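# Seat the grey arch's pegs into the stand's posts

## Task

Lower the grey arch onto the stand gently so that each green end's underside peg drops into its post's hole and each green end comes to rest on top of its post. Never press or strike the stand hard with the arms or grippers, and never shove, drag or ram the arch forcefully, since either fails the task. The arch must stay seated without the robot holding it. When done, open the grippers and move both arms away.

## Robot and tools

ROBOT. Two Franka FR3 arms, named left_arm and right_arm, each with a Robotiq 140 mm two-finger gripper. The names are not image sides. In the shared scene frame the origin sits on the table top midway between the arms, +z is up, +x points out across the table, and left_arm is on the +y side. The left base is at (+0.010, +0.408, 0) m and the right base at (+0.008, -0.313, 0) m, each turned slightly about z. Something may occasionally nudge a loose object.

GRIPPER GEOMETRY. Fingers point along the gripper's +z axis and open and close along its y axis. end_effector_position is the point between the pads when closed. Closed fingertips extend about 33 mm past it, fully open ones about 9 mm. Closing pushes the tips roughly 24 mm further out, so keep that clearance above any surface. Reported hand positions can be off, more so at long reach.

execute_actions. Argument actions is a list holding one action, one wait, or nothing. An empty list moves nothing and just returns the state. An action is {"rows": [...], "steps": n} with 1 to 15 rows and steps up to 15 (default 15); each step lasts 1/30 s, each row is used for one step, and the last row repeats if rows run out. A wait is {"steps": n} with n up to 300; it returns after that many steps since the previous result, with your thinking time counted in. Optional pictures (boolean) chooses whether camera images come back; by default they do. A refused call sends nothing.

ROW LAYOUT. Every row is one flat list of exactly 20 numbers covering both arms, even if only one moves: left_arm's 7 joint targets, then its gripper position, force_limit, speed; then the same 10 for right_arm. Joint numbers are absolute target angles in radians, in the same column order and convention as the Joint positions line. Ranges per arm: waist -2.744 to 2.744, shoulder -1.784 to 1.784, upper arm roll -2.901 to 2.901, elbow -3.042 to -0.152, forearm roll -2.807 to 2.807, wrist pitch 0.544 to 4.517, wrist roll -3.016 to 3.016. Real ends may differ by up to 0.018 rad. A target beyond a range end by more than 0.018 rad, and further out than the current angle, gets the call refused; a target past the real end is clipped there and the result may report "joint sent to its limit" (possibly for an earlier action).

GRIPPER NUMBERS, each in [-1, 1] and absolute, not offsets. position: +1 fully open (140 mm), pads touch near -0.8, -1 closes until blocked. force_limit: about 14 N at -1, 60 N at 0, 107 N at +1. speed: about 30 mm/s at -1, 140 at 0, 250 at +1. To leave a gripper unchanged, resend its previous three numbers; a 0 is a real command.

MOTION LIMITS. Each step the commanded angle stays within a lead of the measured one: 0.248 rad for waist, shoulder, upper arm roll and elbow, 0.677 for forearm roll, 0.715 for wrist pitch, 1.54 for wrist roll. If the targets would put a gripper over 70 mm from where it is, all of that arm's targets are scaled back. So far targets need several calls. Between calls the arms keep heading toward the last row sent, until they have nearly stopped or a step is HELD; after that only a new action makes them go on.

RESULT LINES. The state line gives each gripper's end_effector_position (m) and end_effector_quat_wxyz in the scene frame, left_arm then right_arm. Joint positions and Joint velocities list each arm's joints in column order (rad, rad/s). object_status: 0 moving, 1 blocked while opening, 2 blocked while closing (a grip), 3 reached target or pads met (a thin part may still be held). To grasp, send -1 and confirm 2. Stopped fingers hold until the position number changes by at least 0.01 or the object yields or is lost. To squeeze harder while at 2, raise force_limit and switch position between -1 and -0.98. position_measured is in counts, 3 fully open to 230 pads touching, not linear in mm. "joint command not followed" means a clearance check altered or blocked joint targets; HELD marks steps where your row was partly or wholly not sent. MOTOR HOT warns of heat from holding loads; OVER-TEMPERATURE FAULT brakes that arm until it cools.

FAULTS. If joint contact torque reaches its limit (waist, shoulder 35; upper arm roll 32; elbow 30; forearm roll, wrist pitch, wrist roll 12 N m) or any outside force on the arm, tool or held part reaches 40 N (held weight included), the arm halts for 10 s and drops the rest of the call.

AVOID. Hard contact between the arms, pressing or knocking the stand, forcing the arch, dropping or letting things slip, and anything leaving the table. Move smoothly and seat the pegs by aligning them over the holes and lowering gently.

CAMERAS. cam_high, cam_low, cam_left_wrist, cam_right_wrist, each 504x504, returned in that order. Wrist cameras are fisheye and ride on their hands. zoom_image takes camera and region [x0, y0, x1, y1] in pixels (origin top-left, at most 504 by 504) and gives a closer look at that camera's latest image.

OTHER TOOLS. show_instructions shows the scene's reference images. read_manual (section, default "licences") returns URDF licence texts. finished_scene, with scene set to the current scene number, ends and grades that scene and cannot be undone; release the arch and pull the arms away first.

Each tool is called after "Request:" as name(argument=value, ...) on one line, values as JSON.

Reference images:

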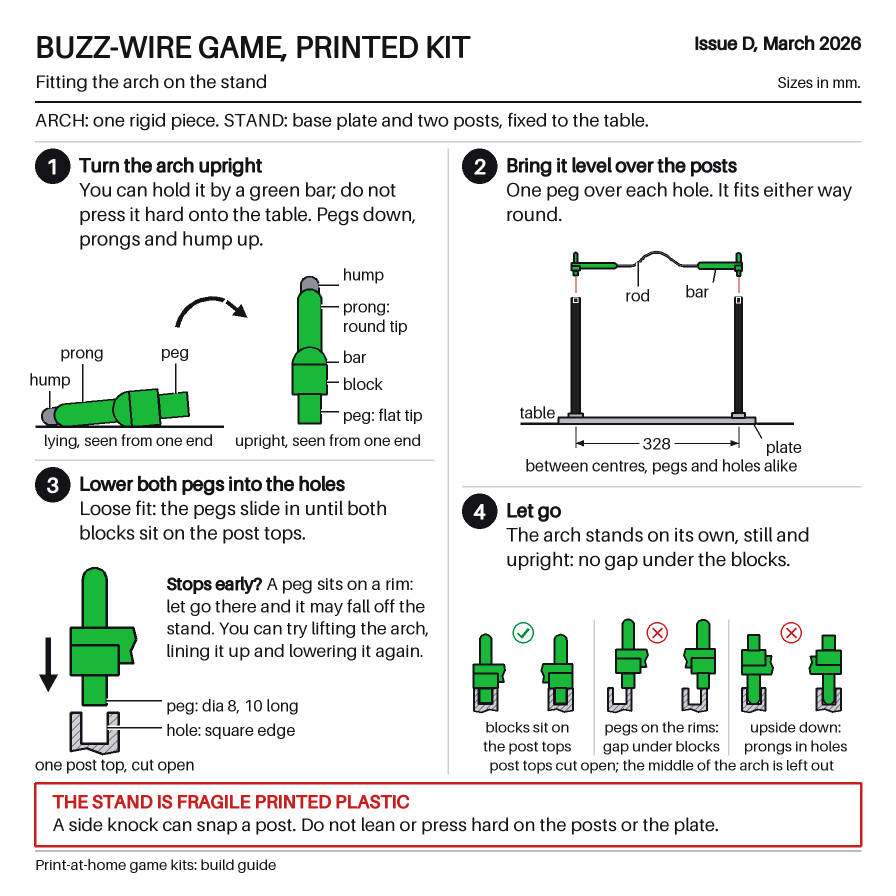

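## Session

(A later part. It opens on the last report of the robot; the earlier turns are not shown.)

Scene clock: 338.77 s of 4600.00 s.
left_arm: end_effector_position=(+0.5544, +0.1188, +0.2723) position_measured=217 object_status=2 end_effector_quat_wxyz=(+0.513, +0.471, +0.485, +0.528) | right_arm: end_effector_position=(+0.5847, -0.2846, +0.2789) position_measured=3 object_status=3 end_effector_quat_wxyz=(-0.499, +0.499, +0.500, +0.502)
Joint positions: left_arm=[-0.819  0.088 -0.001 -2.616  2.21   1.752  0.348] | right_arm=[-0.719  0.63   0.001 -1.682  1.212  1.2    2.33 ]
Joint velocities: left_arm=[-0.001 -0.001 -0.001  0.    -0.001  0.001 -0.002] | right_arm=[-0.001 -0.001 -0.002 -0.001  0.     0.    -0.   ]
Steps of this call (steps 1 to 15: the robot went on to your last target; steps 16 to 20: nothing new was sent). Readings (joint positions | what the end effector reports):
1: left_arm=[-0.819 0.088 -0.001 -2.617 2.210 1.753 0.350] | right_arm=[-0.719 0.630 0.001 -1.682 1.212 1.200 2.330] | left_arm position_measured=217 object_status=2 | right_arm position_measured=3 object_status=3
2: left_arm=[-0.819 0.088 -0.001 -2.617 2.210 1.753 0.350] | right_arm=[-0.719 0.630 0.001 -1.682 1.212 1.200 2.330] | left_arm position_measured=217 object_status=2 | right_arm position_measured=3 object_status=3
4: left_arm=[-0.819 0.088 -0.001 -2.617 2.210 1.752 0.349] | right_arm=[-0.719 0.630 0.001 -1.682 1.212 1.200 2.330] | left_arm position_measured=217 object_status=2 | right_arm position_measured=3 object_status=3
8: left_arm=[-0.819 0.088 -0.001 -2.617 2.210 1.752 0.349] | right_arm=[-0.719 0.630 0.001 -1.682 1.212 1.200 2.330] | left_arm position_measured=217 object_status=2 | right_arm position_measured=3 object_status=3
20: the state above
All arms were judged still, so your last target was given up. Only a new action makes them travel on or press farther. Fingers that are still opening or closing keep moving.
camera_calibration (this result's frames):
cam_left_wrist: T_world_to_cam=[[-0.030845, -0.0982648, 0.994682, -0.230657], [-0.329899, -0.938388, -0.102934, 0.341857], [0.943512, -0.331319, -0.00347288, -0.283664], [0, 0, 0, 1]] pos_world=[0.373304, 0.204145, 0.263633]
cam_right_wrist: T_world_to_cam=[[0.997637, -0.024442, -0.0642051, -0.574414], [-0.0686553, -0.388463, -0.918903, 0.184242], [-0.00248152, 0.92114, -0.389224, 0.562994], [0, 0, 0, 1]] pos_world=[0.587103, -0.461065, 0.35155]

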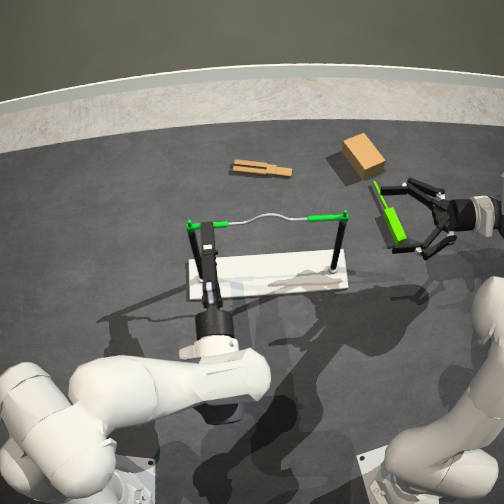

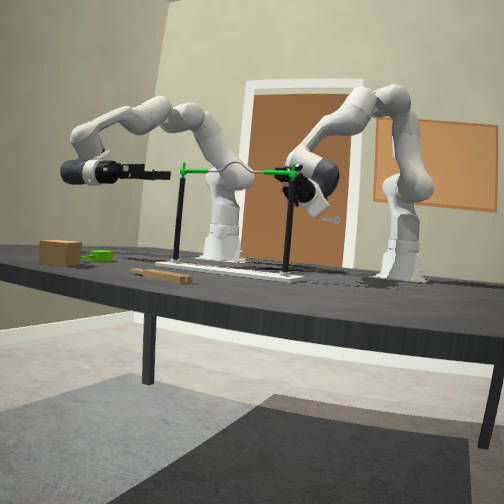

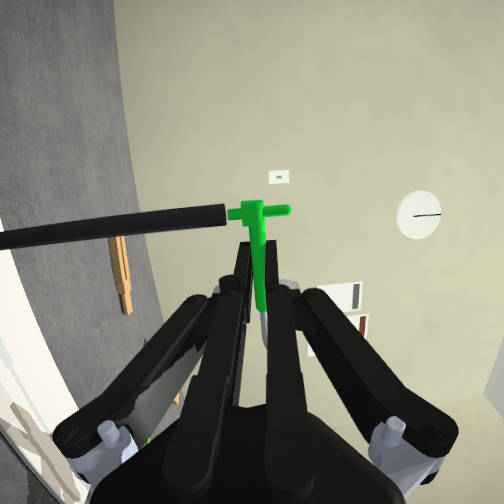

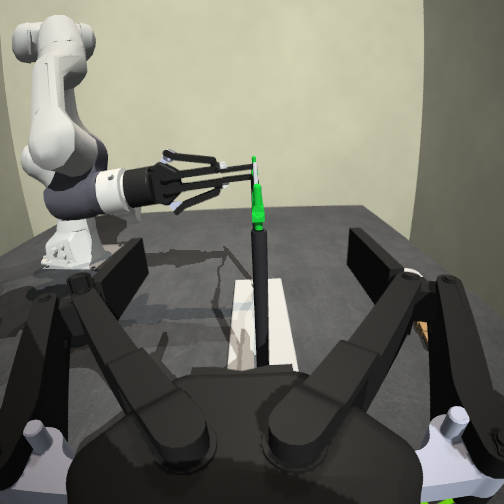

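Request:
execute_actions(actions=[{"rows": [[-0.8216,0.0892,0,-2.6138,2.2053,1.7485,0.342,-1,-0.2,-0.8,-0.7193,0.629,0,-1.681,1.208,1.199,2.333,1,0,0]], "steps": 10}], pictures=false)

Request:
execute_actions(actions=[{"rows": [[-0.8217,0.0905,0,-2.6137,2.2053,1.7470,0.340,-1,-0.2,-0.8,-0.7193,0.629,0,-1.681,1.208,1.199,2.333,1,0,0],[-0.8218,0.0915,0,-2.6136,2.2053,1.7460,0.338,-1,-0.2,-0.8,-0.7193,0.629,0,-1.681,1.208,1.199,2.333,1,0,0],[-0.8219,0.0925,0,-2.6135,2.2053,1.7452,0.337,-1,-0.2,-0.8,-0.7193,0.629,0,-1.681,1.208,1.199,2.333,1,0,0],[-0.822,0.0935,0,-2.6134,2.2053,1.7445,0.336,-1,-0.2,-0.8,-0.7193,0.629,0,-1.681,1.208,1.199,2.333,1,0,0],[-0.8221,0.0945,0,-2.6133,2.2053,1.7438,0.335,-1,-0.2,-0.8,-0.7193,0.629,0,-1.681,1.208,1.199,2.333,1,0,0],[-0.8222,0.0955,0,-2.6132,2.2053,1.7432,0.3345,-1,-0.2,-0.8,-0.7193,0.629,0,-1.681,1.208,1.199,2.333,1,0,0],[-0.8223,0.0965,0,-2.6131,2.2053,1.7426,0.334,-1,-0.2,-0.8,-0.7193,0.629,0,-1.681,1.208,1.199,2.333,1,0,0],[-0.8224,0.0975,0,-2.613,2.2053,1.742,0.3338,-1,-0.2,-0.8,-0.7193,0.629,0,-1.681,1.208,1.199,2.333,1,0,0],[-0.8225,0.0985,0,-2.613,2.2053,1.7414,0.3338,-1,-0.2,-0.8,-0.7193,0.629,0,-1.681,1.208,1.199,2.333,1,0,0],[-0.8226,0.0995,0,-2.6129,2.2053,1.7408,0.3338,-1,-0.2,-0.8,-0.7193,0.629,0,-1.681,1.208,1.199,2.333,1,0,0],[-0.8227,0.1005,0,-2.6129,2.2053,1.7402,0.3338,-1,-0.2,-0.8,-0.7193,0.629,0,-1.681,1.208,1.199,2.333,1,0,0],[-0.8228,0.1015,0,-2.6128,2.2053,1.7397,0.3338,-1,-0.2,-0.8,-0.7193,0.629,0,-1.681,1.208,1.199,2.333,1,0,0],[-0.823,0.1025,0,-2.6128,2.2053,1.7397,0.3338,-1,-0.2,-0.8,-0.7193,0.629,0,-1.681,1.208,1.199,2.333,1,0,0],[-0.8231,0.1033,0,-2.6127,2.2053,1.7397,0.3338,-1,-0.2,-0.8,-0.7193,0.629,0,-1.681,1.208,1.199,2.333,1,0,0],[-0.8232,0.104,0,-2.6127,2.2053,1.7397,0.3338,-1,-0.2,-0.8,-0.7193,0.629,0,-1.681,1.208,1.199,2.333,1,0,0]], "steps": 15}], pictures=false)

Request:
execute_actions(actions=[{"steps": 15}])

Request:
zoom_image(camera="cam_right_wrist", region=[220, 150, 300, 250])

Request:
zoom_image(camera="cam_low", region=[165, 150, 215, 200])

Request:
zoom_image(camera="cam_left_wrist", region=[190, 180, 270, 250])

Scene clock: 354.93 s of 4600.00 s.
left_arm: end_effector_position=(+0.5544, +0.1185, +0.2726) position_measured=217 object_status=2 end_effector_quat_wxyz=(+0.514, +0.471, +0.486, +0.528) | right_arm: end_effector_position=(+0.5847, -0.2846, +0.2789) position_measured=3 object_status=3 end_effector_quat_wxyz=(-0.499, +0.499, +0.500, +0.502)
Joint positions: left_arm=[-0.82   0.088 -0.001 -2.615  2.208  1.751  0.348] | right_arm=[-0.719  0.63   0.001 -1.682  1.212  1.2    2.33 ]
Joint velocities: left_arm=[ 0.     0.001  0.    -0.001 -0.001 -0.001 -0.003] | right_arm=[ 0.     0.     0.001 -0.001  0.001  0.001 -0.002]
Steps of this call (steps 1 to 90: nothing new was sent; then 12.83 s passed at rest; steps 91 to 100: all 10 steps of this action). Readings (joint positions | what the end effector reports):
91: left_arm=[-0.819 0.088 -0.001 -2.616 2.209 1.752 0.348] | right_arm=[-0.719 0.630 0.001 -1.682 1.212 1.200 2.330] | left_arm position_measured=217 object_status=2 | right_arm position_measured=3 object_status=3
92: left_arm=[-0.820 0.088 -0.001 -2.616 2.209 1.752 0.348] | right_arm=[-0.719 0.630 0.001 -1.682 1.212 1.200 2.330] | left_arm position_measured=217 object_status=2 | right_arm position_measured=3 object_status=3
94: left_arm=[-0.820 0.088 -0.001 -2.616 2.209 1.752 0.348] | right_arm=[-0.719 0.630 0.001 -1.682 1.212 1.200 2.330] | left_arm position_measured=217 object_status=2 | right_arm position_measured=3 object_status=3
98: left_arm=[-0.820 0.088 -0.001 -2.615 2.208 1.751 0.348] | right_arm=[-0.719 0.630 0.001 -1.682 1.212 1.200 2.330] | left_arm position_measured=217 object_status=2 | right_arm position_measured=3 object_status=3
100: the state above

Scene clock: 355.43 s of 4600.00 s.
left_arm: end_effector_position=(+0.5545, +0.1191, +0.2690) position_measured=217 object_status=2 end_effector_quat_wxyz=(+0.513, +0.470, +0.485, +0.529) | right_arm: end_effector_position=(+0.5847, -0.2846, +0.2789) position_measured=3 object_status=3 end_effector_quat_wxyz=(-0.499, +0.499, +0.500, +0.502)
Joint positions: left_arm=[-0.821  0.1   -0.001 -2.614  2.208  1.743  0.34 ] | right_arm=[-0.719  0.63   0.001 -1.682  1.212  1.2    2.33 ]
Joint velocities: left_arm=[-0.004  0.031 -0.001  0.001 -0.    -0.002 -0.005] | right_arm=[-0.     0.001  0.    -0.002 -0.     0.    -0.001]
Steps of this call (steps 1 to 15: all 15 steps of this action). Readings (joint positions | what the end effector reports):
1: left_arm=[-0.820 0.088 -0.001 -2.615 2.208 1.751 0.347] | right_arm=[-0.719 0.630 0.001 -1.682 1.212 1.200 2.330] | left_arm position_measured=217 object_status=2 | right_arm position_measured=3 object_status=3
2: left_arm=[-0.820 0.089 -0.001 -2.615 2.208 1.751 0.347] | right_arm=[-0.719 0.630 0.001 -1.682 1.212 1.200 2.330] | left_arm position_measured=217 object_status=2 | right_arm position_measured=3 object_status=3
4: left_arm=[-0.820 0.090 -0.001 -2.615 2.208 1.750 0.346] | right_arm=[-0.719 0.630 0.001 -1.682 1.212 1.200 2.330] | left_arm position_measured=217 object_status=2 | right_arm position_measured=3 object_status=3
8: left_arm=[-0.821 0.094 -0.001 -2.615 2.208 1.747 0.344] | right_arm=[-0.719 0.630 0.001 -1.682 1.212 1.200 2.330] | left_arm position_measured=217 object_status=2 | right_arm position_measured=3 object_status=3
15: the state above

Scene clock: 355.93 s of 4600.00 s.
left_arm: end_effector_position=(+0.5543, +0.1191, +0.2677) position_measured=217 object_status=2 end_effector_quat_wxyz=(+0.513, +0.471, +0.485, +0.529) | right_arm: end_effector_position=(+0.5847, -0.2846, +0.2789) position_measured=3 object_status=3 end_effector_quat_wxyz=(-0.499, +0.499, +0.500, +0.502)
Joint positions: left_arm=[-0.822  0.103 -0.001 -2.614  2.208  1.742  0.339] | right_arm=[-0.719  0.63   0.001 -1.682  1.212  1.2    2.33 ]
Joint velocities: left_arm=[ 0.001  0.001 -0.002 -0.    -0.    -0.    -0.   ] | right_arm=[ 0.001  0.     0.001 -0.001  0.001  0.    -0.   ]
Steps of this call (steps 1 to 15: the robot went on to your last target). Readings (joint positions | what the end effector reports):
1: left_arm=[-0.822 0.101 -0.001 -2.614 2.208 1.743 0.340] | right_arm=[-0.719 0.630 0.001 -1.682 1.212 1.200 2.330] | left_arm position_measured=217 object_status=2 | right_arm position_measured=3 object_status=3
2: left_arm=[-0.822 0.102 -0.001 -2.614 2.208 1.742 0.340] | right_arm=[-0.719 0.630 0.001 -1.682 1.212 1.200 2.330] | left_arm position_measured=217 object_status=2 | right_arm position_measured=3 object_status=3
4: left_arm=[-0.822 0.103 -0.001 -2.614 2.208 1.742 0.340] | right_arm=[-0.719 0.630 0.001 -1.682 1.212 1.200 2.330] | left_arm position_measured=217 object_status=2 | right_arm position_measured=3 object_status=3
8: left_arm=[-0.822 0.103 -0.001 -2.614 2.208 1.742 0.340] | right_arm=[-0.719 0.630 0.001 -1.682 1.212 1.200 2.330] | left_arm position_measured=217 object_status=2 | right_arm position_measured=3 object_status=3
15: the state above
All arms were judged still, so your last target was given up. Only a new action makes them travel on or press farther. Fingers that are still opening or closing keep moving.
camera_calibration (this result's frames):
cam_left_wrist: T_world_to_cam=[[-0.0318854, -0.0985738, 0.994619, -0.225501], [-0.327855, -0.939033, -0.103575, 0.340825], [0.94419, -0.329393, -0.00237641, -0.284333], [0, 0, 0, 1]] pos_world=[0.373015, 0.20416, 0.258913]
cam_right_wrist: T_world_to_cam=[[0.997639, -0.024443, -0.0641867, -0.574427], [-0.0686387, -0.388478, -0.918898, 0.184232], [-0.00247447, 0.921134, -0.389238, 0.562999], [0, 0, 0, 1]] pos_world=[0.587109, -0.461068, 0.351561]

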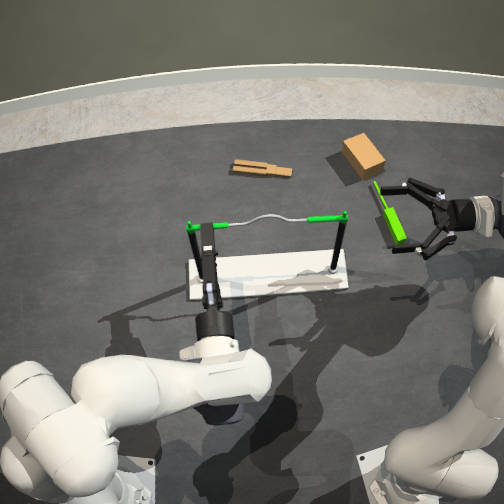

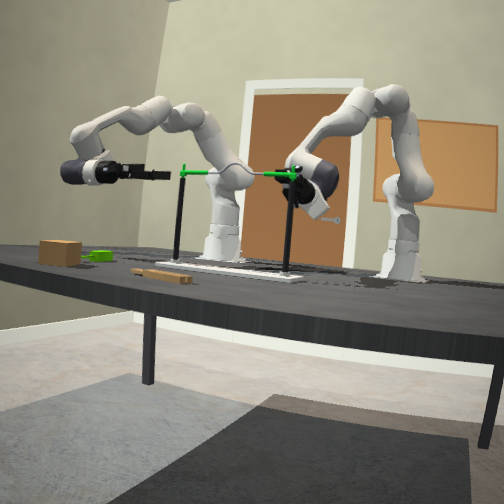

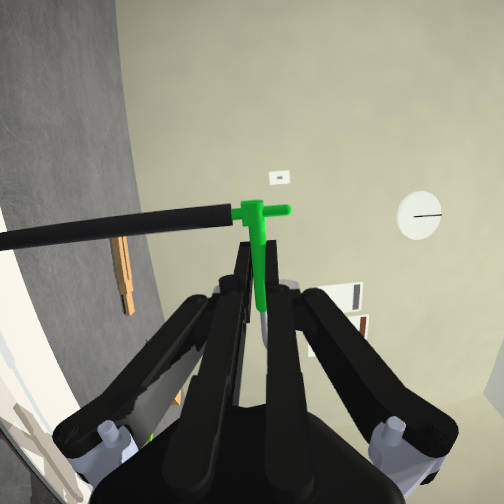

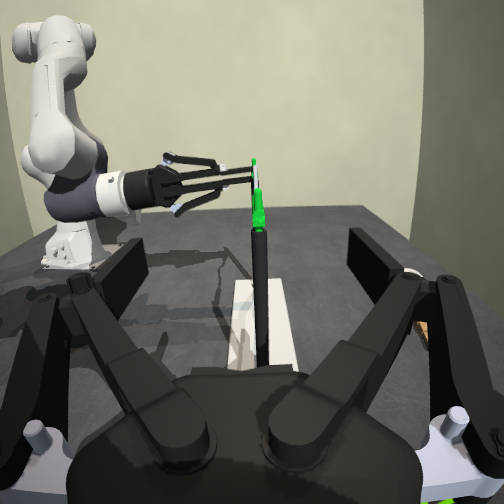

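Region (220, 150, 300, 250) of cam_right_wrist's 504x504 image, scaled by 5.040, with more detail than that image has; it fills the left 403 columns of this view, and the rest is white.

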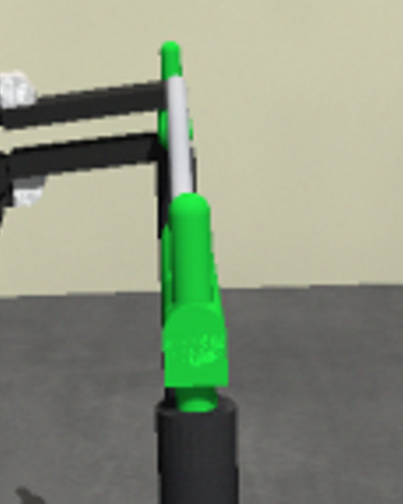

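Region (165, 150, 215, 200) of cam_low's 504x504 image, scaled by 10.080, with more detail than that image has.

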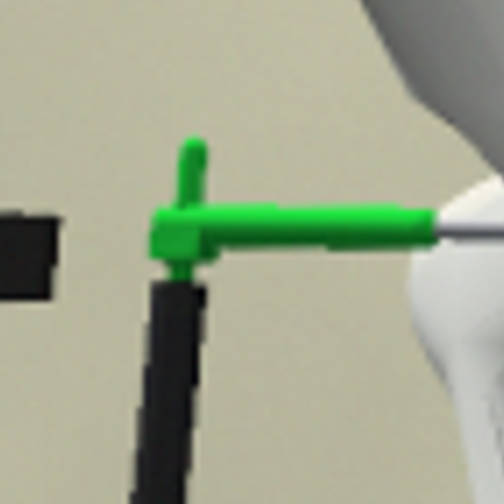

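Region (190, 180, 270, 250) of cam_left_wrist's 504x504 image, scaled by 6.300, with more detail than that image has; it fills the top 441 rows of this view, and the rest is white.

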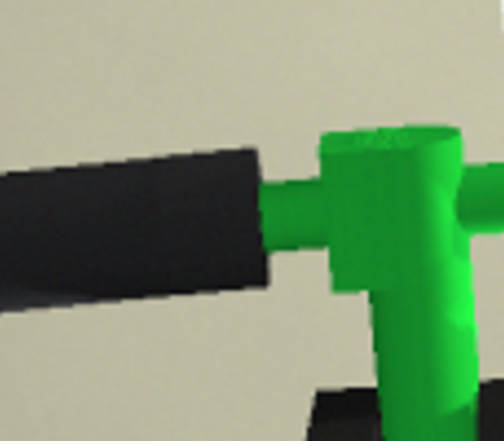

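Request:
execute_actions(actions=[{"rows":[[-0.8234,0.1058,0,-2.6126,2.2053,1.7386,0.3320,-1,-0.2,-0.8,-0.7193,0.629,0,-1.681,1.208,1.199,2.333,1,0,0],[-0.8236,0.1076,0,-2.6124,2.2053,1.7375,0.3300,-1,-0.2,-0.8,-0.7193,0.629,0,-1.681,1.208,1.199,2.333,1,0,0],[-0.8238,0.1094,0,-2.6123,2.2053,1.7364,0.3280,-1,-0.2,-0.8,-0.7193,0.629,0,-1.681,1.208,1.199,2.333,1,0,0],[-0.8238,0.1094,0,-2.6123,2.2053,1.7364,0.3280,-1,-0.2,-0.8,-0.7193,0.629,0,-1.681,1.208,1.199,2.333,1,0,0],[-0.8240,0.1112,0,-2.6121,2.2053,1.7353,0.3260,-1,-0.2,-0.8,-0.7193,0.629,0,-1.681,1.208,1.199,2.333,1,0,0],[-0.8240,0.1112,0,-2.6121,2.2053,1.7353,0.3260,-1,-0.2,-0.8,-0.7193,0.629,0,-1.681,1.208,1.199,2.333,1,0,0],[-0.8242,0.1130,0,-2.6120,2.2053,1.7342,0.3240,-1,-0.2,-0.8,-0.7193,0.629,0,-1.681,1.208,1.199,2.333,1,0,0],[-0.8242,0.1130,0,-2.6120,2.2053,1.7342,0.3240,-1,-0.2,-0.8,-0.7193,0.629,0,-1.681,1.208,1.199,2.333,1,0,0],[-0.8244,0.1148,0,-2.6119,2.2053,1.7331,0.3220,-1,-0.2,-0.8,-0.7193,0.629,0,-1.681,1.208,1.199,2.333,1,0,0],[-0.8244,0.1148,0,-2.6119,2.2053,1.7331,0.3220,-1,-0.2,-0.8,-0.7193,0.629,0,-1.681,1.208,1.199,2.333,1,0,0],[-0.8245,0.1155,0,-2.6118,2.2053,1.7327,0.3206,-1,-0.2,-0.8,-0.7193,0.629,0,-1.681,1.208,1.199,2.333,1,0,0]],"steps":15}])

Request:
zoom_image(camera="cam_right_wrist", region=[220, 150, 300, 250])

Request:
zoom_image(camera="cam_left_wrist", region=[190, 180, 270, 250])

Scene clock: 379.50 s of 4600.00 s.
left_arm: end_effector_position=(+0.5542, +0.1193, +0.2644) position_measured=217 object_status=2 end_effector_quat_wxyz=(+0.513, +0.470, +0.486, +0.529) | right_arm: end_effector_position=(+0.5847, -0.2846, +0.2789) position_measured=3 object_status=3 end_effector_quat_wxyz=(-0.499, +0.499, +0.500, +0.502)
Joint positions: left_arm=[-0.823  0.114 -0.001 -2.612  2.208  1.735  0.33 ] | right_arm=[-0.719  0.63   0.001 -1.682  1.212  1.2    2.33 ]
Joint velocities: left_arm=[-0.     0.002 -0.     0.001  0.    -0.007 -0.014] | right_arm=[ 0.     0.001  0.     0.     0.     0.    -0.001]
Steps of this call (steps 1 to 90: nothing new was sent; then 20.07 s passed at rest; steps 91 to 105: all 15 steps of this action). Readings (joint positions | what the end effector reports):
91: left_arm=[-0.822 0.103 -0.001 -2.614 2.208 1.742 0.339] | right_arm=[-0.719 0.630 0.001 -1.682 1.212 1.200 2.330] | left_arm position_measured=217 object_status=2 | right_arm position_measured=3 object_status=3
92: left_arm=[-0.822 0.104 -0.001 -2.614 2.208 1.741 0.339] | right_arm=[-0.719 0.630 0.001 -1.682 1.212 1.200 2.330] | left_arm position_measured=217 object_status=2 | right_arm position_measured=3 object_status=3
94: left_arm=[-0.822 0.106 -0.001 -2.614 2.208 1.740 0.338] | right_arm=[-0.719 0.630 0.001 -1.682 1.212 1.200 2.330] | left_arm position_measured=217 object_status=2 | right_arm position_measured=3 object_status=3
98: left_arm=[-0.822 0.110 -0.001 -2.613 2.208 1.738 0.335] | right_arm=[-0.719 0.630 0.001 -1.682 1.212 1.200 2.330] | left_arm position_measured=217 object_status=2 | right_arm position_measured=3 object_status=3
105: the state above
camera_calibration (this result's frames):
cam_left_wrist: T_world_to_cam=[[-0.0328188, -0.0967654, 0.994766, -0.221939], [-0.327609, -0.939272, -0.102176, 0.340087], [0.944243, -0.329248, -0.000875467, -0.284682], [0, 0, 0, 1]] pos_world=[0.372941, 0.204227, 0.255277]
cam_right_wrist: T_world_to_cam=[[0.997639, -0.0244438, -0.0641781, -0.574433], [-0.0686311, -0.388485, -0.918896, 0.184228], [-0.00247094, 0.921131, -0.389246, 0.563002], [0, 0, 0, 1]] pos_world=[0.587112, -0.46107, 0.351566]

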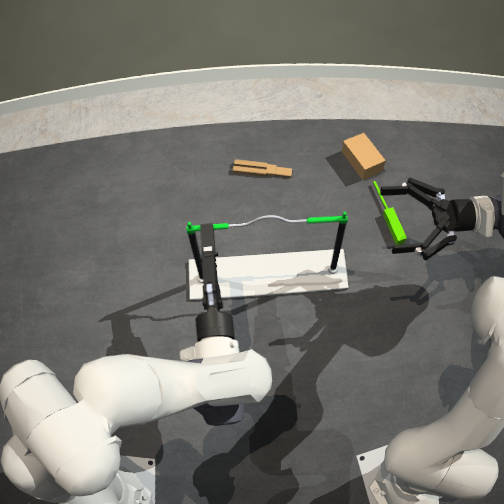

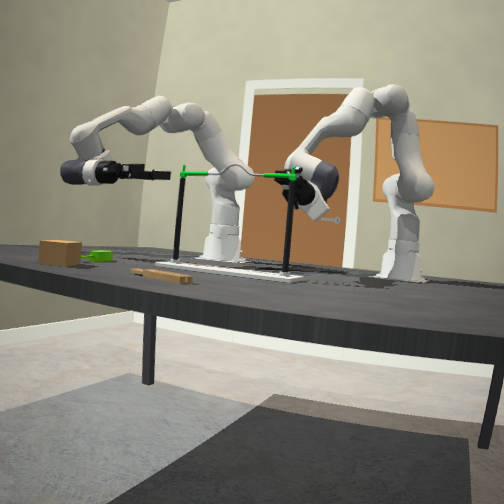

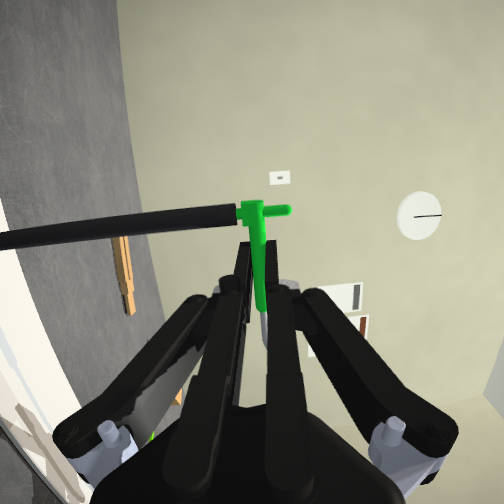

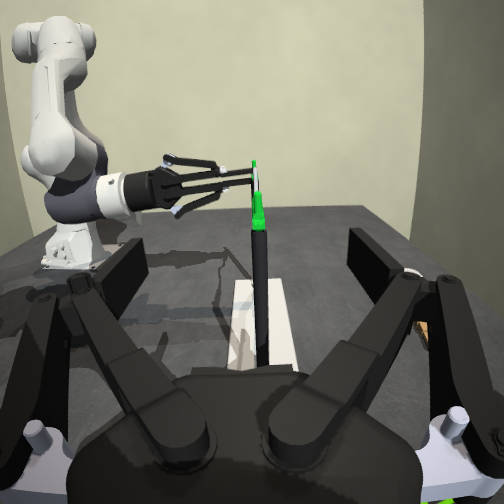

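Region (220, 150, 300, 250) of cam_right_wrist's 504x504 image, scaled by 5.040, with more detail than that image has; it fills the left 403 columns of this view, and the rest is white.

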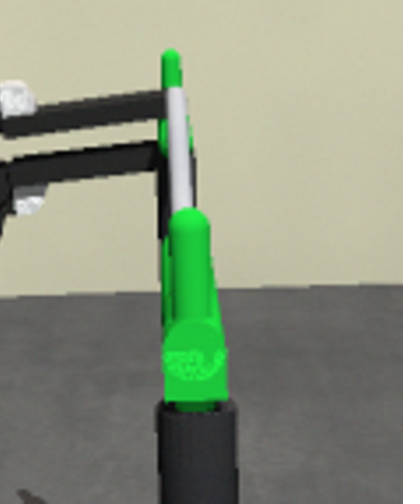

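Region (190, 180, 270, 250) of cam_left_wrist's 504x504 image, scaled by 6.300, with more detail than that image has; it fills the top 441 rows of this view, and the rest is white.

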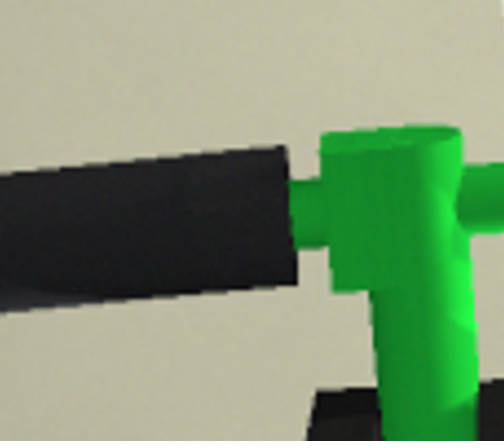

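Request:
execute_actions(actions=[{"rows":[[-0.8246,0.1155,0,-2.6118,2.2053,1.7320,0.3170,-1,-0.2,-0.8,-0.7193,0.629,0,-1.681,1.208,1.199,2.333,1,0,0],[-0.8246,0.1160,0,-2.6118,2.2053,1.7315,0.3150,-1,-0.2,-0.8,-0.7193,0.629,0,-1.681,1.208,1.199,2.333,1,0,0],[-0.8247,0.1166,0,-2.6118,2.2053,1.7310,0.3130,-1,-0.2,-0.8,-0.7193,0.629,0,-1.681,1.208,1.199,2.333,1,0,0],[-0.8248,0.1172,0,-2.6117,2.2053,1.7305,0.3115,-1,-0.2,-0.8,-0.7193,0.629,0,-1.681,1.208,1.199,2.333,1,0,0],[-0.8248,0.1178,0,-2.6117,2.2053,1.7300,0.3110,-1,-0.2,-0.8,-0.7193,0.629,0,-1.681,1.208,1.199,2.333,1,0,0],[-0.8249,0.1184,0,-2.6116,2.2053,1.7296,0.3110,-1,-0.2,-0.8,-0.7193,0.629,0,-1.681,1.208,1.199,2.333,1,0,0],[-0.8250,0.1190,0,-2.6116,2.2053,1.7292,0.3110,-1,-0.2,-0.8,-0.7193,0.629,0,-1.681,1.208,1.199,2.333,1,0,0],[-0.8250,0.1196,0,-2.6115,2.2053,1.7292,0.3110,-1,-0.2,-0.8,-0.7193,0.629,0,-1.681,1.208,1.199,2.333,1,0,0],[-0.8251,0.1202,0,-2.6115,2.2053,1.7292,0.3110,-1,-0.2,-0.8,-0.7193,0.629,0,-1.681,1.208,1.199,2.333,1,0,0],[-0.8251,0.1208,0,-2.6114,2.2053,1.7292,0.3110,-1,-0.2,-0.8,-0.7193,0.629,0,-1.681,1.208,1.199,2.333,1,0,0],[-0.8251,0.1212,0,-2.6114,2.2053,1.7292,0.3110,-1,-0.2,-0.8,-0.7193,0.629,0,-1.681,1.208,1.199,2.333,1,0,0]],"steps":15}], pictures=false)

Request:
execute_actions(actions=[{"steps":15}])

Request:
zoom_image(camera="cam_right_wrist", region=[220, 150, 300, 250])

Request:
zoom_image(camera="cam_left_wrist", region=[190, 180, 270, 250])

Scene clock: 389.10 s of 4600.00 s.
left_arm: end_effector_position=(+0.5542, +0.1194, +0.2629) position_measured=217 object_status=2 end_effector_quat_wxyz=(+0.516, +0.468, +0.487, +0.527) | right_arm: end_effector_position=(+0.5847, -0.2846, +0.2789) position_measured=3 object_status=3 end_effector_quat_wxyz=(-0.499, +0.499, +0.500, +0.502)
Joint positions: left_arm=[-0.824  0.119 -0.001 -2.612  2.208  1.731  0.319] | right_arm=[-0.719  0.63   0.001 -1.682  1.212  1.2    2.33 ]
Joint velocities: left_arm=[-0.002  0.001  0.001 -0.     0.001 -0.002 -0.007] | right_arm=[ 0.    -0.001  0.001 -0.     0.001  0.001 -0.001]
Steps of this call (steps 1 to 15: the robot went on to your last target; steps 16 to 90: nothing new was sent; then 6.10 s passed at rest; steps 91 to 105: all 15 steps of this action). Readings (joint positions | what the end effector reports):
91: left_arm=[-0.823 0.114 -0.001 -2.612 2.208 1.734 0.326] | right_arm=[-0.719 0.630 0.001 -1.682 1.212 1.200 2.330] | left_arm position_measured=217 object_status=2 | right_arm position_measured=3 object_status=3
92: left_arm=[-0.823 0.114 -0.001 -2.612 2.208 1.734 0.325] | right_arm=[-0.719 0.630 0.001 -1.682 1.212 1.200 2.330] | left_arm position_measured=217 object_status=2 | right_arm position_measured=3 object_status=3
94: left_arm=[-0.823 0.115 -0.001 -2.612 2.208 1.734 0.324] | right_arm=[-0.719 0.630 0.001 -1.682 1.212 1.200 2.330] | left_arm position_measured=217 object_status=2 | right_arm position_measured=3 object_status=3
98: left_arm=[-0.823 0.117 -0.001 -2.612 2.208 1.732 0.321] | right_arm=[-0.719 0.630 0.001 -1.682 1.212 1.200 2.330] | left_arm position_measured=217 object_status=2 | right_arm position_measured=3 object_status=3
105: the state above

Scene clock: 389.60 s of 4600.00 s.
left_arm: end_effector_position=(+0.5542, +0.1194, +0.2629) position_measured=217 object_status=2 end_effector_quat_wxyz=(+0.516, +0.467, +0.488, +0.527) | right_arm: end_effector_position=(+0.5847, -0.2846, +0.2789) position_measured=3 object_status=3 end_effector_quat_wxyz=(-0.499, +0.499, +0.500, +0.502)
Joint positions: left_arm=[-0.824  0.12  -0.001 -2.612  2.208  1.731  0.317] | right_arm=[-0.719  0.63   0.001 -1.682  1.212  1.2    2.33 ]
Joint velocities: left_arm=[-0.001  0.     0.    -0.     0.    -0.    -0.001] | right_arm=[ 0.     0.001 -0.001  0.001 -0.     0.001 -0.   ]
Steps of this call (steps 1 to 15: the robot went on to your last target). Readings (joint positions | what the end effector reports):
1: left_arm=[-0.824 0.119 -0.001 -2.612 2.208 1.731 0.318] | right_arm=[-0.719 0.630 0.001 -1.682 1.212 1.200 2.330] | left_arm position_measured=217 object_status=2 | right_arm position_measured=3 object_status=3
2: left_arm=[-0.824 0.119 -0.001 -2.612 2.208 1.731 0.318] | right_arm=[-0.719 0.630 0.001 -1.682 1.212 1.200 2.330] | left_arm position_measured=217 object_status=2 | right_arm position_measured=3 object_status=3
4: left_arm=[-0.824 0.119 -0.001 -2.612 2.208 1.731 0.318] | right_arm=[-0.719 0.630 0.001 -1.682 1.212 1.200 2.330] | left_arm position_measured=217 object_status=2 | right_arm position_measured=3 object_status=3
8: left_arm=[-0.824 0.119 -0.001 -2.612 2.208 1.731 0.317] | right_arm=[-0.719 0.630 0.001 -1.682 1.212 1.200 2.330] | left_arm position_measured=217 object_status=2 | right_arm position_measured=3 object_status=3
15: the state above
All arms were judged still, so your last target was given up. Only a new action makes them travel on or press farther. Fingers that are still opening or closing keep moving.
camera_calibration (this result's frames):
cam_left_wrist: T_world_to_cam=[[-0.0344016, -0.0872068, 0.995596, -0.220864], [-0.327961, -0.940036, -0.0936724, 0.338075], [0.944065, -0.329739, 0.00373829, -0.285669], [0, 0, 0, 1]] pos_world=[0.372968, 0.204345, 0.252627]
cam_right_wrist: T_world_to_cam=[[0.997639, -0.0244446, -0.0641709, -0.574439], [-0.0686247, -0.388492, -0.918893, 0.184224], [-0.00246787, 0.921128, -0.389252, 0.563004], [0, 0, 0, 1]] pos_world=[0.587115, -0.461071, 0.351571]

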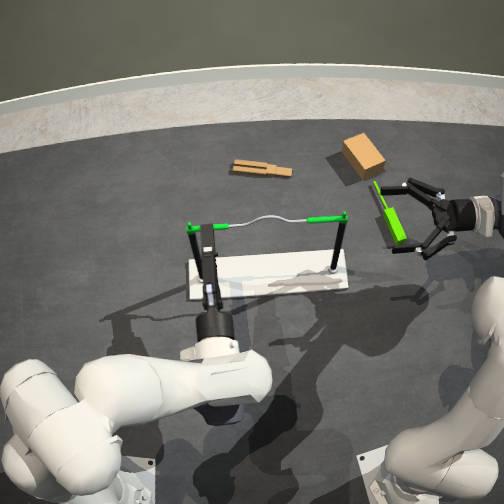

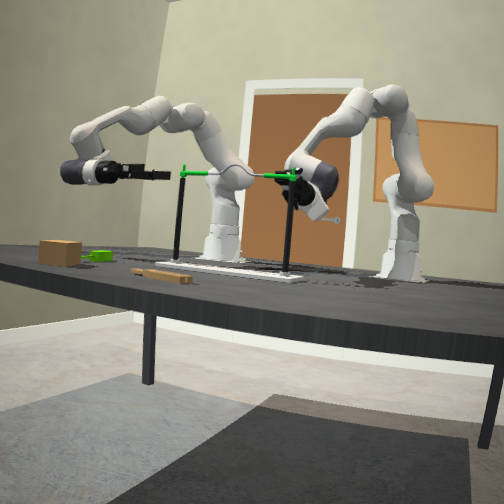

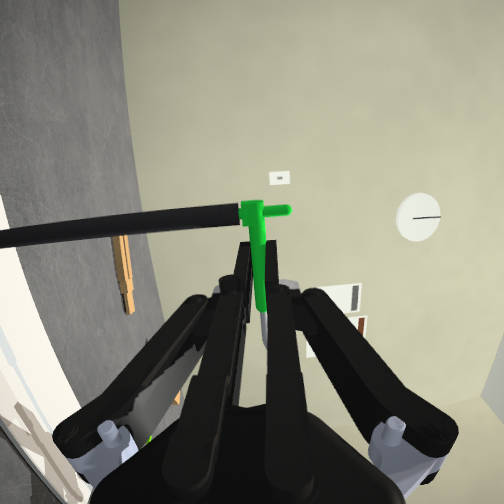

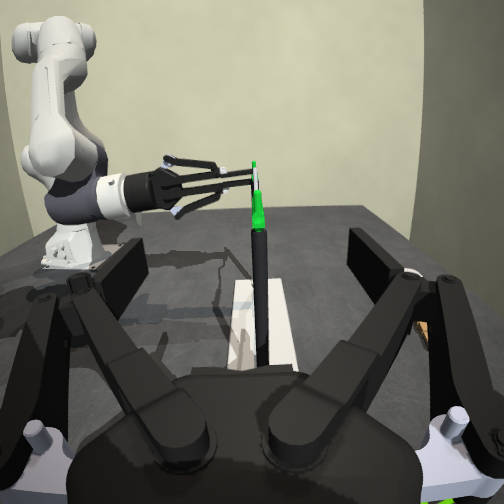

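Region (220, 150, 300, 250) of cam_right_wrist's 504x504 image, scaled by 5.040, with more detail than that image has; it fills the left 403 columns of this view, and the rest is white.

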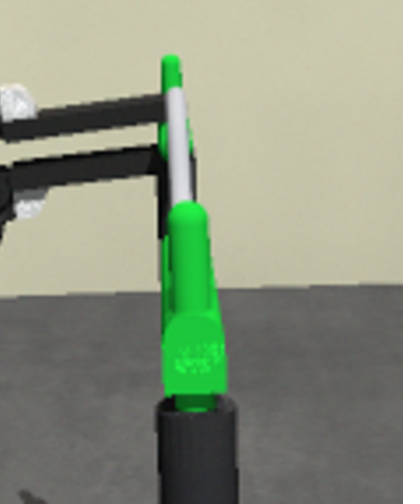

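Region (190, 180, 270, 250) of cam_left_wrist's 504x504 image, scaled by 6.300, with more detail than that image has; it fills the top 441 rows of this view, and the rest is white.

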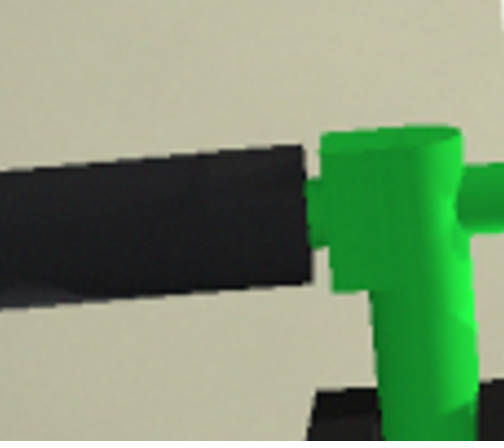

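Request:
execute_actions(actions=[{"rows":[[-0.8252,0.1217,0,-2.6113,2.2053,1.7285,0.3120,-1,-0.2,-0.8,-0.7193,0.629,0,-1.681,1.208,1.199,2.333,1,0,0],[-0.8253,0.1222,0,-2.6113,2.2053,1.7280,0.3130,-1,-0.2,-0.8,-0.7193,0.629,0,-1.681,1.208,1.199,2.333,1,0,0],[-0.8253,0.1227,0,-2.6112,2.2053,1.7276,0.3130,-1,-0.2,-0.8,-0.7193,0.629,0,-1.681,1.208,1.199,2.333,1,0,0],[-0.8254,0.1232,0,-2.6112,2.2053,1.7272,0.3130,-1,-0.2,-0.8,-0.7193,0.629,0,-1.681,1.208,1.199,2.333,1,0,0],[-0.8254,0.1237,0,-2.6112,2.2053,1.7269,0.3130,-1,-0.2,-0.8,-0.7193,0.629,0,-1.681,1.208,1.199,2.333,1,0,0],[-0.8255,0.1242,0,-2.6111,2.2053,1.7266,0.3130,-1,-0.2,-0.8,-0.7193,0.629,0,-1.681,1.208,1.199,2.333,1,0,0],[-0.8255,0.1247,0,-2.6111,2.2053,1.7266,0.3130,-1,-0.2,-0.8,-0.7193,0.629,0,-1.681,1.208,1.199,2.333,1,0,0],[-0.8256,0.1252,0,-2.6111,2.2053,1.7266,0.3130,-1,-0.2,-0.8,-0.7193,0.629,0,-1.681,1.208,1.199,2.333,1,0,0]],"steps":15}])

Request:
zoom_image(camera="cam_right_wrist", region=[220, 150, 300, 250])

Request:
zoom_image(camera="cam_left_wrist", region=[190, 180, 270, 250])

Scene clock: 395.97 s of 4600.00 s.
left_arm: end_effector_position=(+0.5542, +0.1194, +0.2619) position_measured=217 object_status=2 end_effector_quat_wxyz=(+0.516, +0.467, +0.487, +0.528) | right_arm: end_effector_position=(+0.5847, -0.2846, +0.2789) position_measured=3 object_status=3 end_effector_quat_wxyz=(-0.499, +0.499, +0.500, +0.502)
Joint positions: left_arm=[-0.824  0.123 -0.001 -2.611  2.208  1.728  0.316] | right_arm=[-0.719  0.63   0.001 -1.682  1.212  1.2    2.33 ]
Joint velocities: left_arm=[-0.001  0.001  0.001 -0.     0.001 -0.001  0.   ] | right_arm=[ 0.001  0.001 -0.001 -0.001  0.     0.     0.   ]
Steps of this call (steps 1 to 90: nothing new was sent; then 2.87 s passed at rest; steps 91 to 105: all 15 steps of this action). Readings (joint positions | what the end effector reports):
91: left_arm=[-0.824 0.120 -0.001 -2.612 2.208 1.730 0.316] | right_arm=[-0.719 0.630 0.001 -1.682 1.212 1.200 2.330] | left_arm position_measured=217 object_status=2 | right_arm position_measured=3 object_status=3
92: left_arm=[-0.824 0.120 -0.001 -2.612 2.208 1.730 0.316] | right_arm=[-0.719 0.630 0.001 -1.682 1.212 1.200 2.330] | left_arm position_measured=217 object_status=2 | right_arm position_measured=3 object_status=3
94: left_arm=[-0.824 0.120 -0.001 -2.611 2.208 1.730 0.316] | right_arm=[-0.719 0.630 0.001 -1.682 1.212 1.200 2.330] | left_arm position_measured=217 object_status=2 | right_arm position_measured=3 object_status=3
98: left_arm=[-0.824 0.122 -0.001 -2.611 2.208 1.729 0.316] | right_arm=[-0.719 0.630 0.001 -1.682 1.212 1.200 2.330] | left_arm position_measured=217 object_status=2 | right_arm position_measured=3 object_status=3
105: the state above
camera_calibration (this result's frames):
cam_left_wrist: T_world_to_cam=[[-0.0351168, -0.089057, 0.995407, -0.219281], [-0.327644, -0.939947, -0.0956539, 0.338299], [0.944148, -0.329498, 0.00382891, -0.285758], [0, 0, 0, 1]] pos_world=[0.372939, 0.204297, 0.251728]
cam_right_wrist: T_world_to_cam=[[0.99764, -0.0244453, -0.0641614, -0.574446], [-0.0686163, -0.388499, -0.918891, 0.184219], [-0.00246407, 0.921125, -0.389259, 0.563007], [0, 0, 0, 1]] pos_world=[0.587118, -0.461073, 0.351576]

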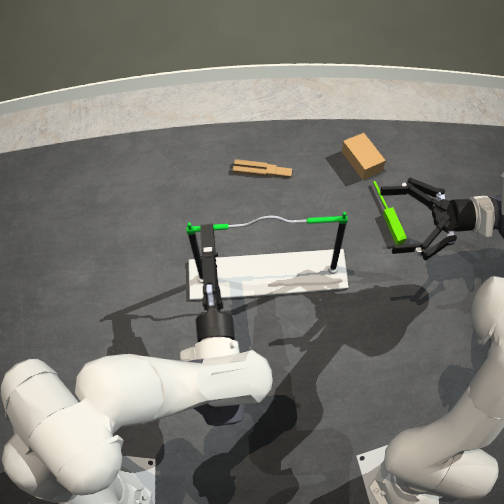

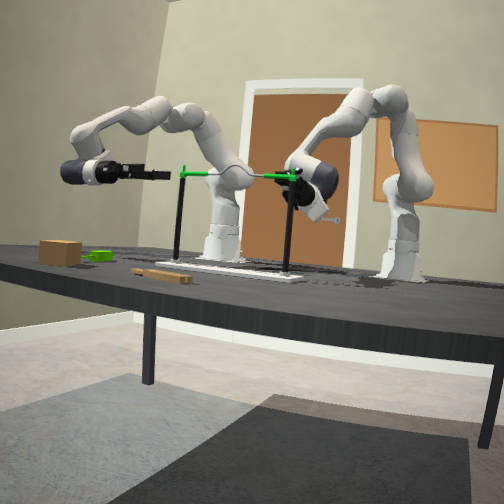

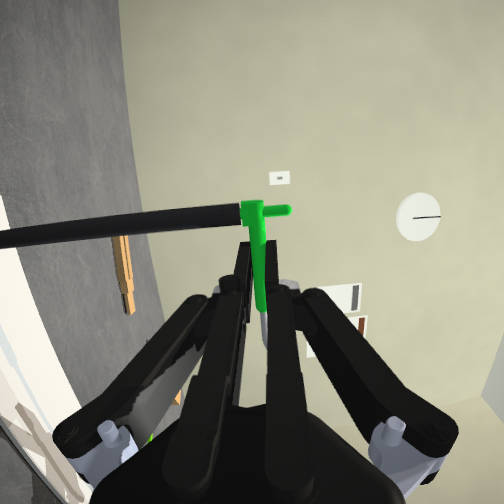

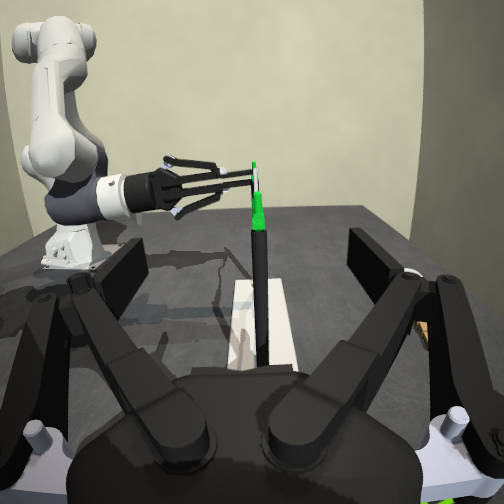

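Region (220, 150, 300, 250) of cam_right_wrist's 504x504 image, scaled by 5.040, with more detail than that image has; it fills the left 403 columns of this view, and the rest is white.

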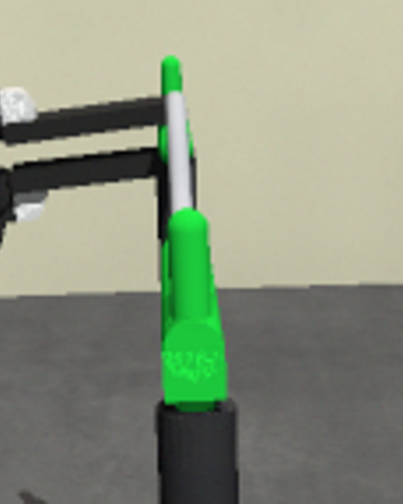

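Region (190, 180, 270, 250) of cam_left_wrist's 504x504 image, scaled by 6.300, with more detail than that image has; it fills the top 441 rows of this view, and the rest is white.

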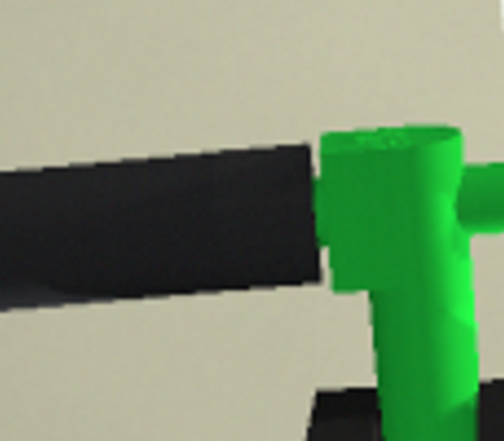

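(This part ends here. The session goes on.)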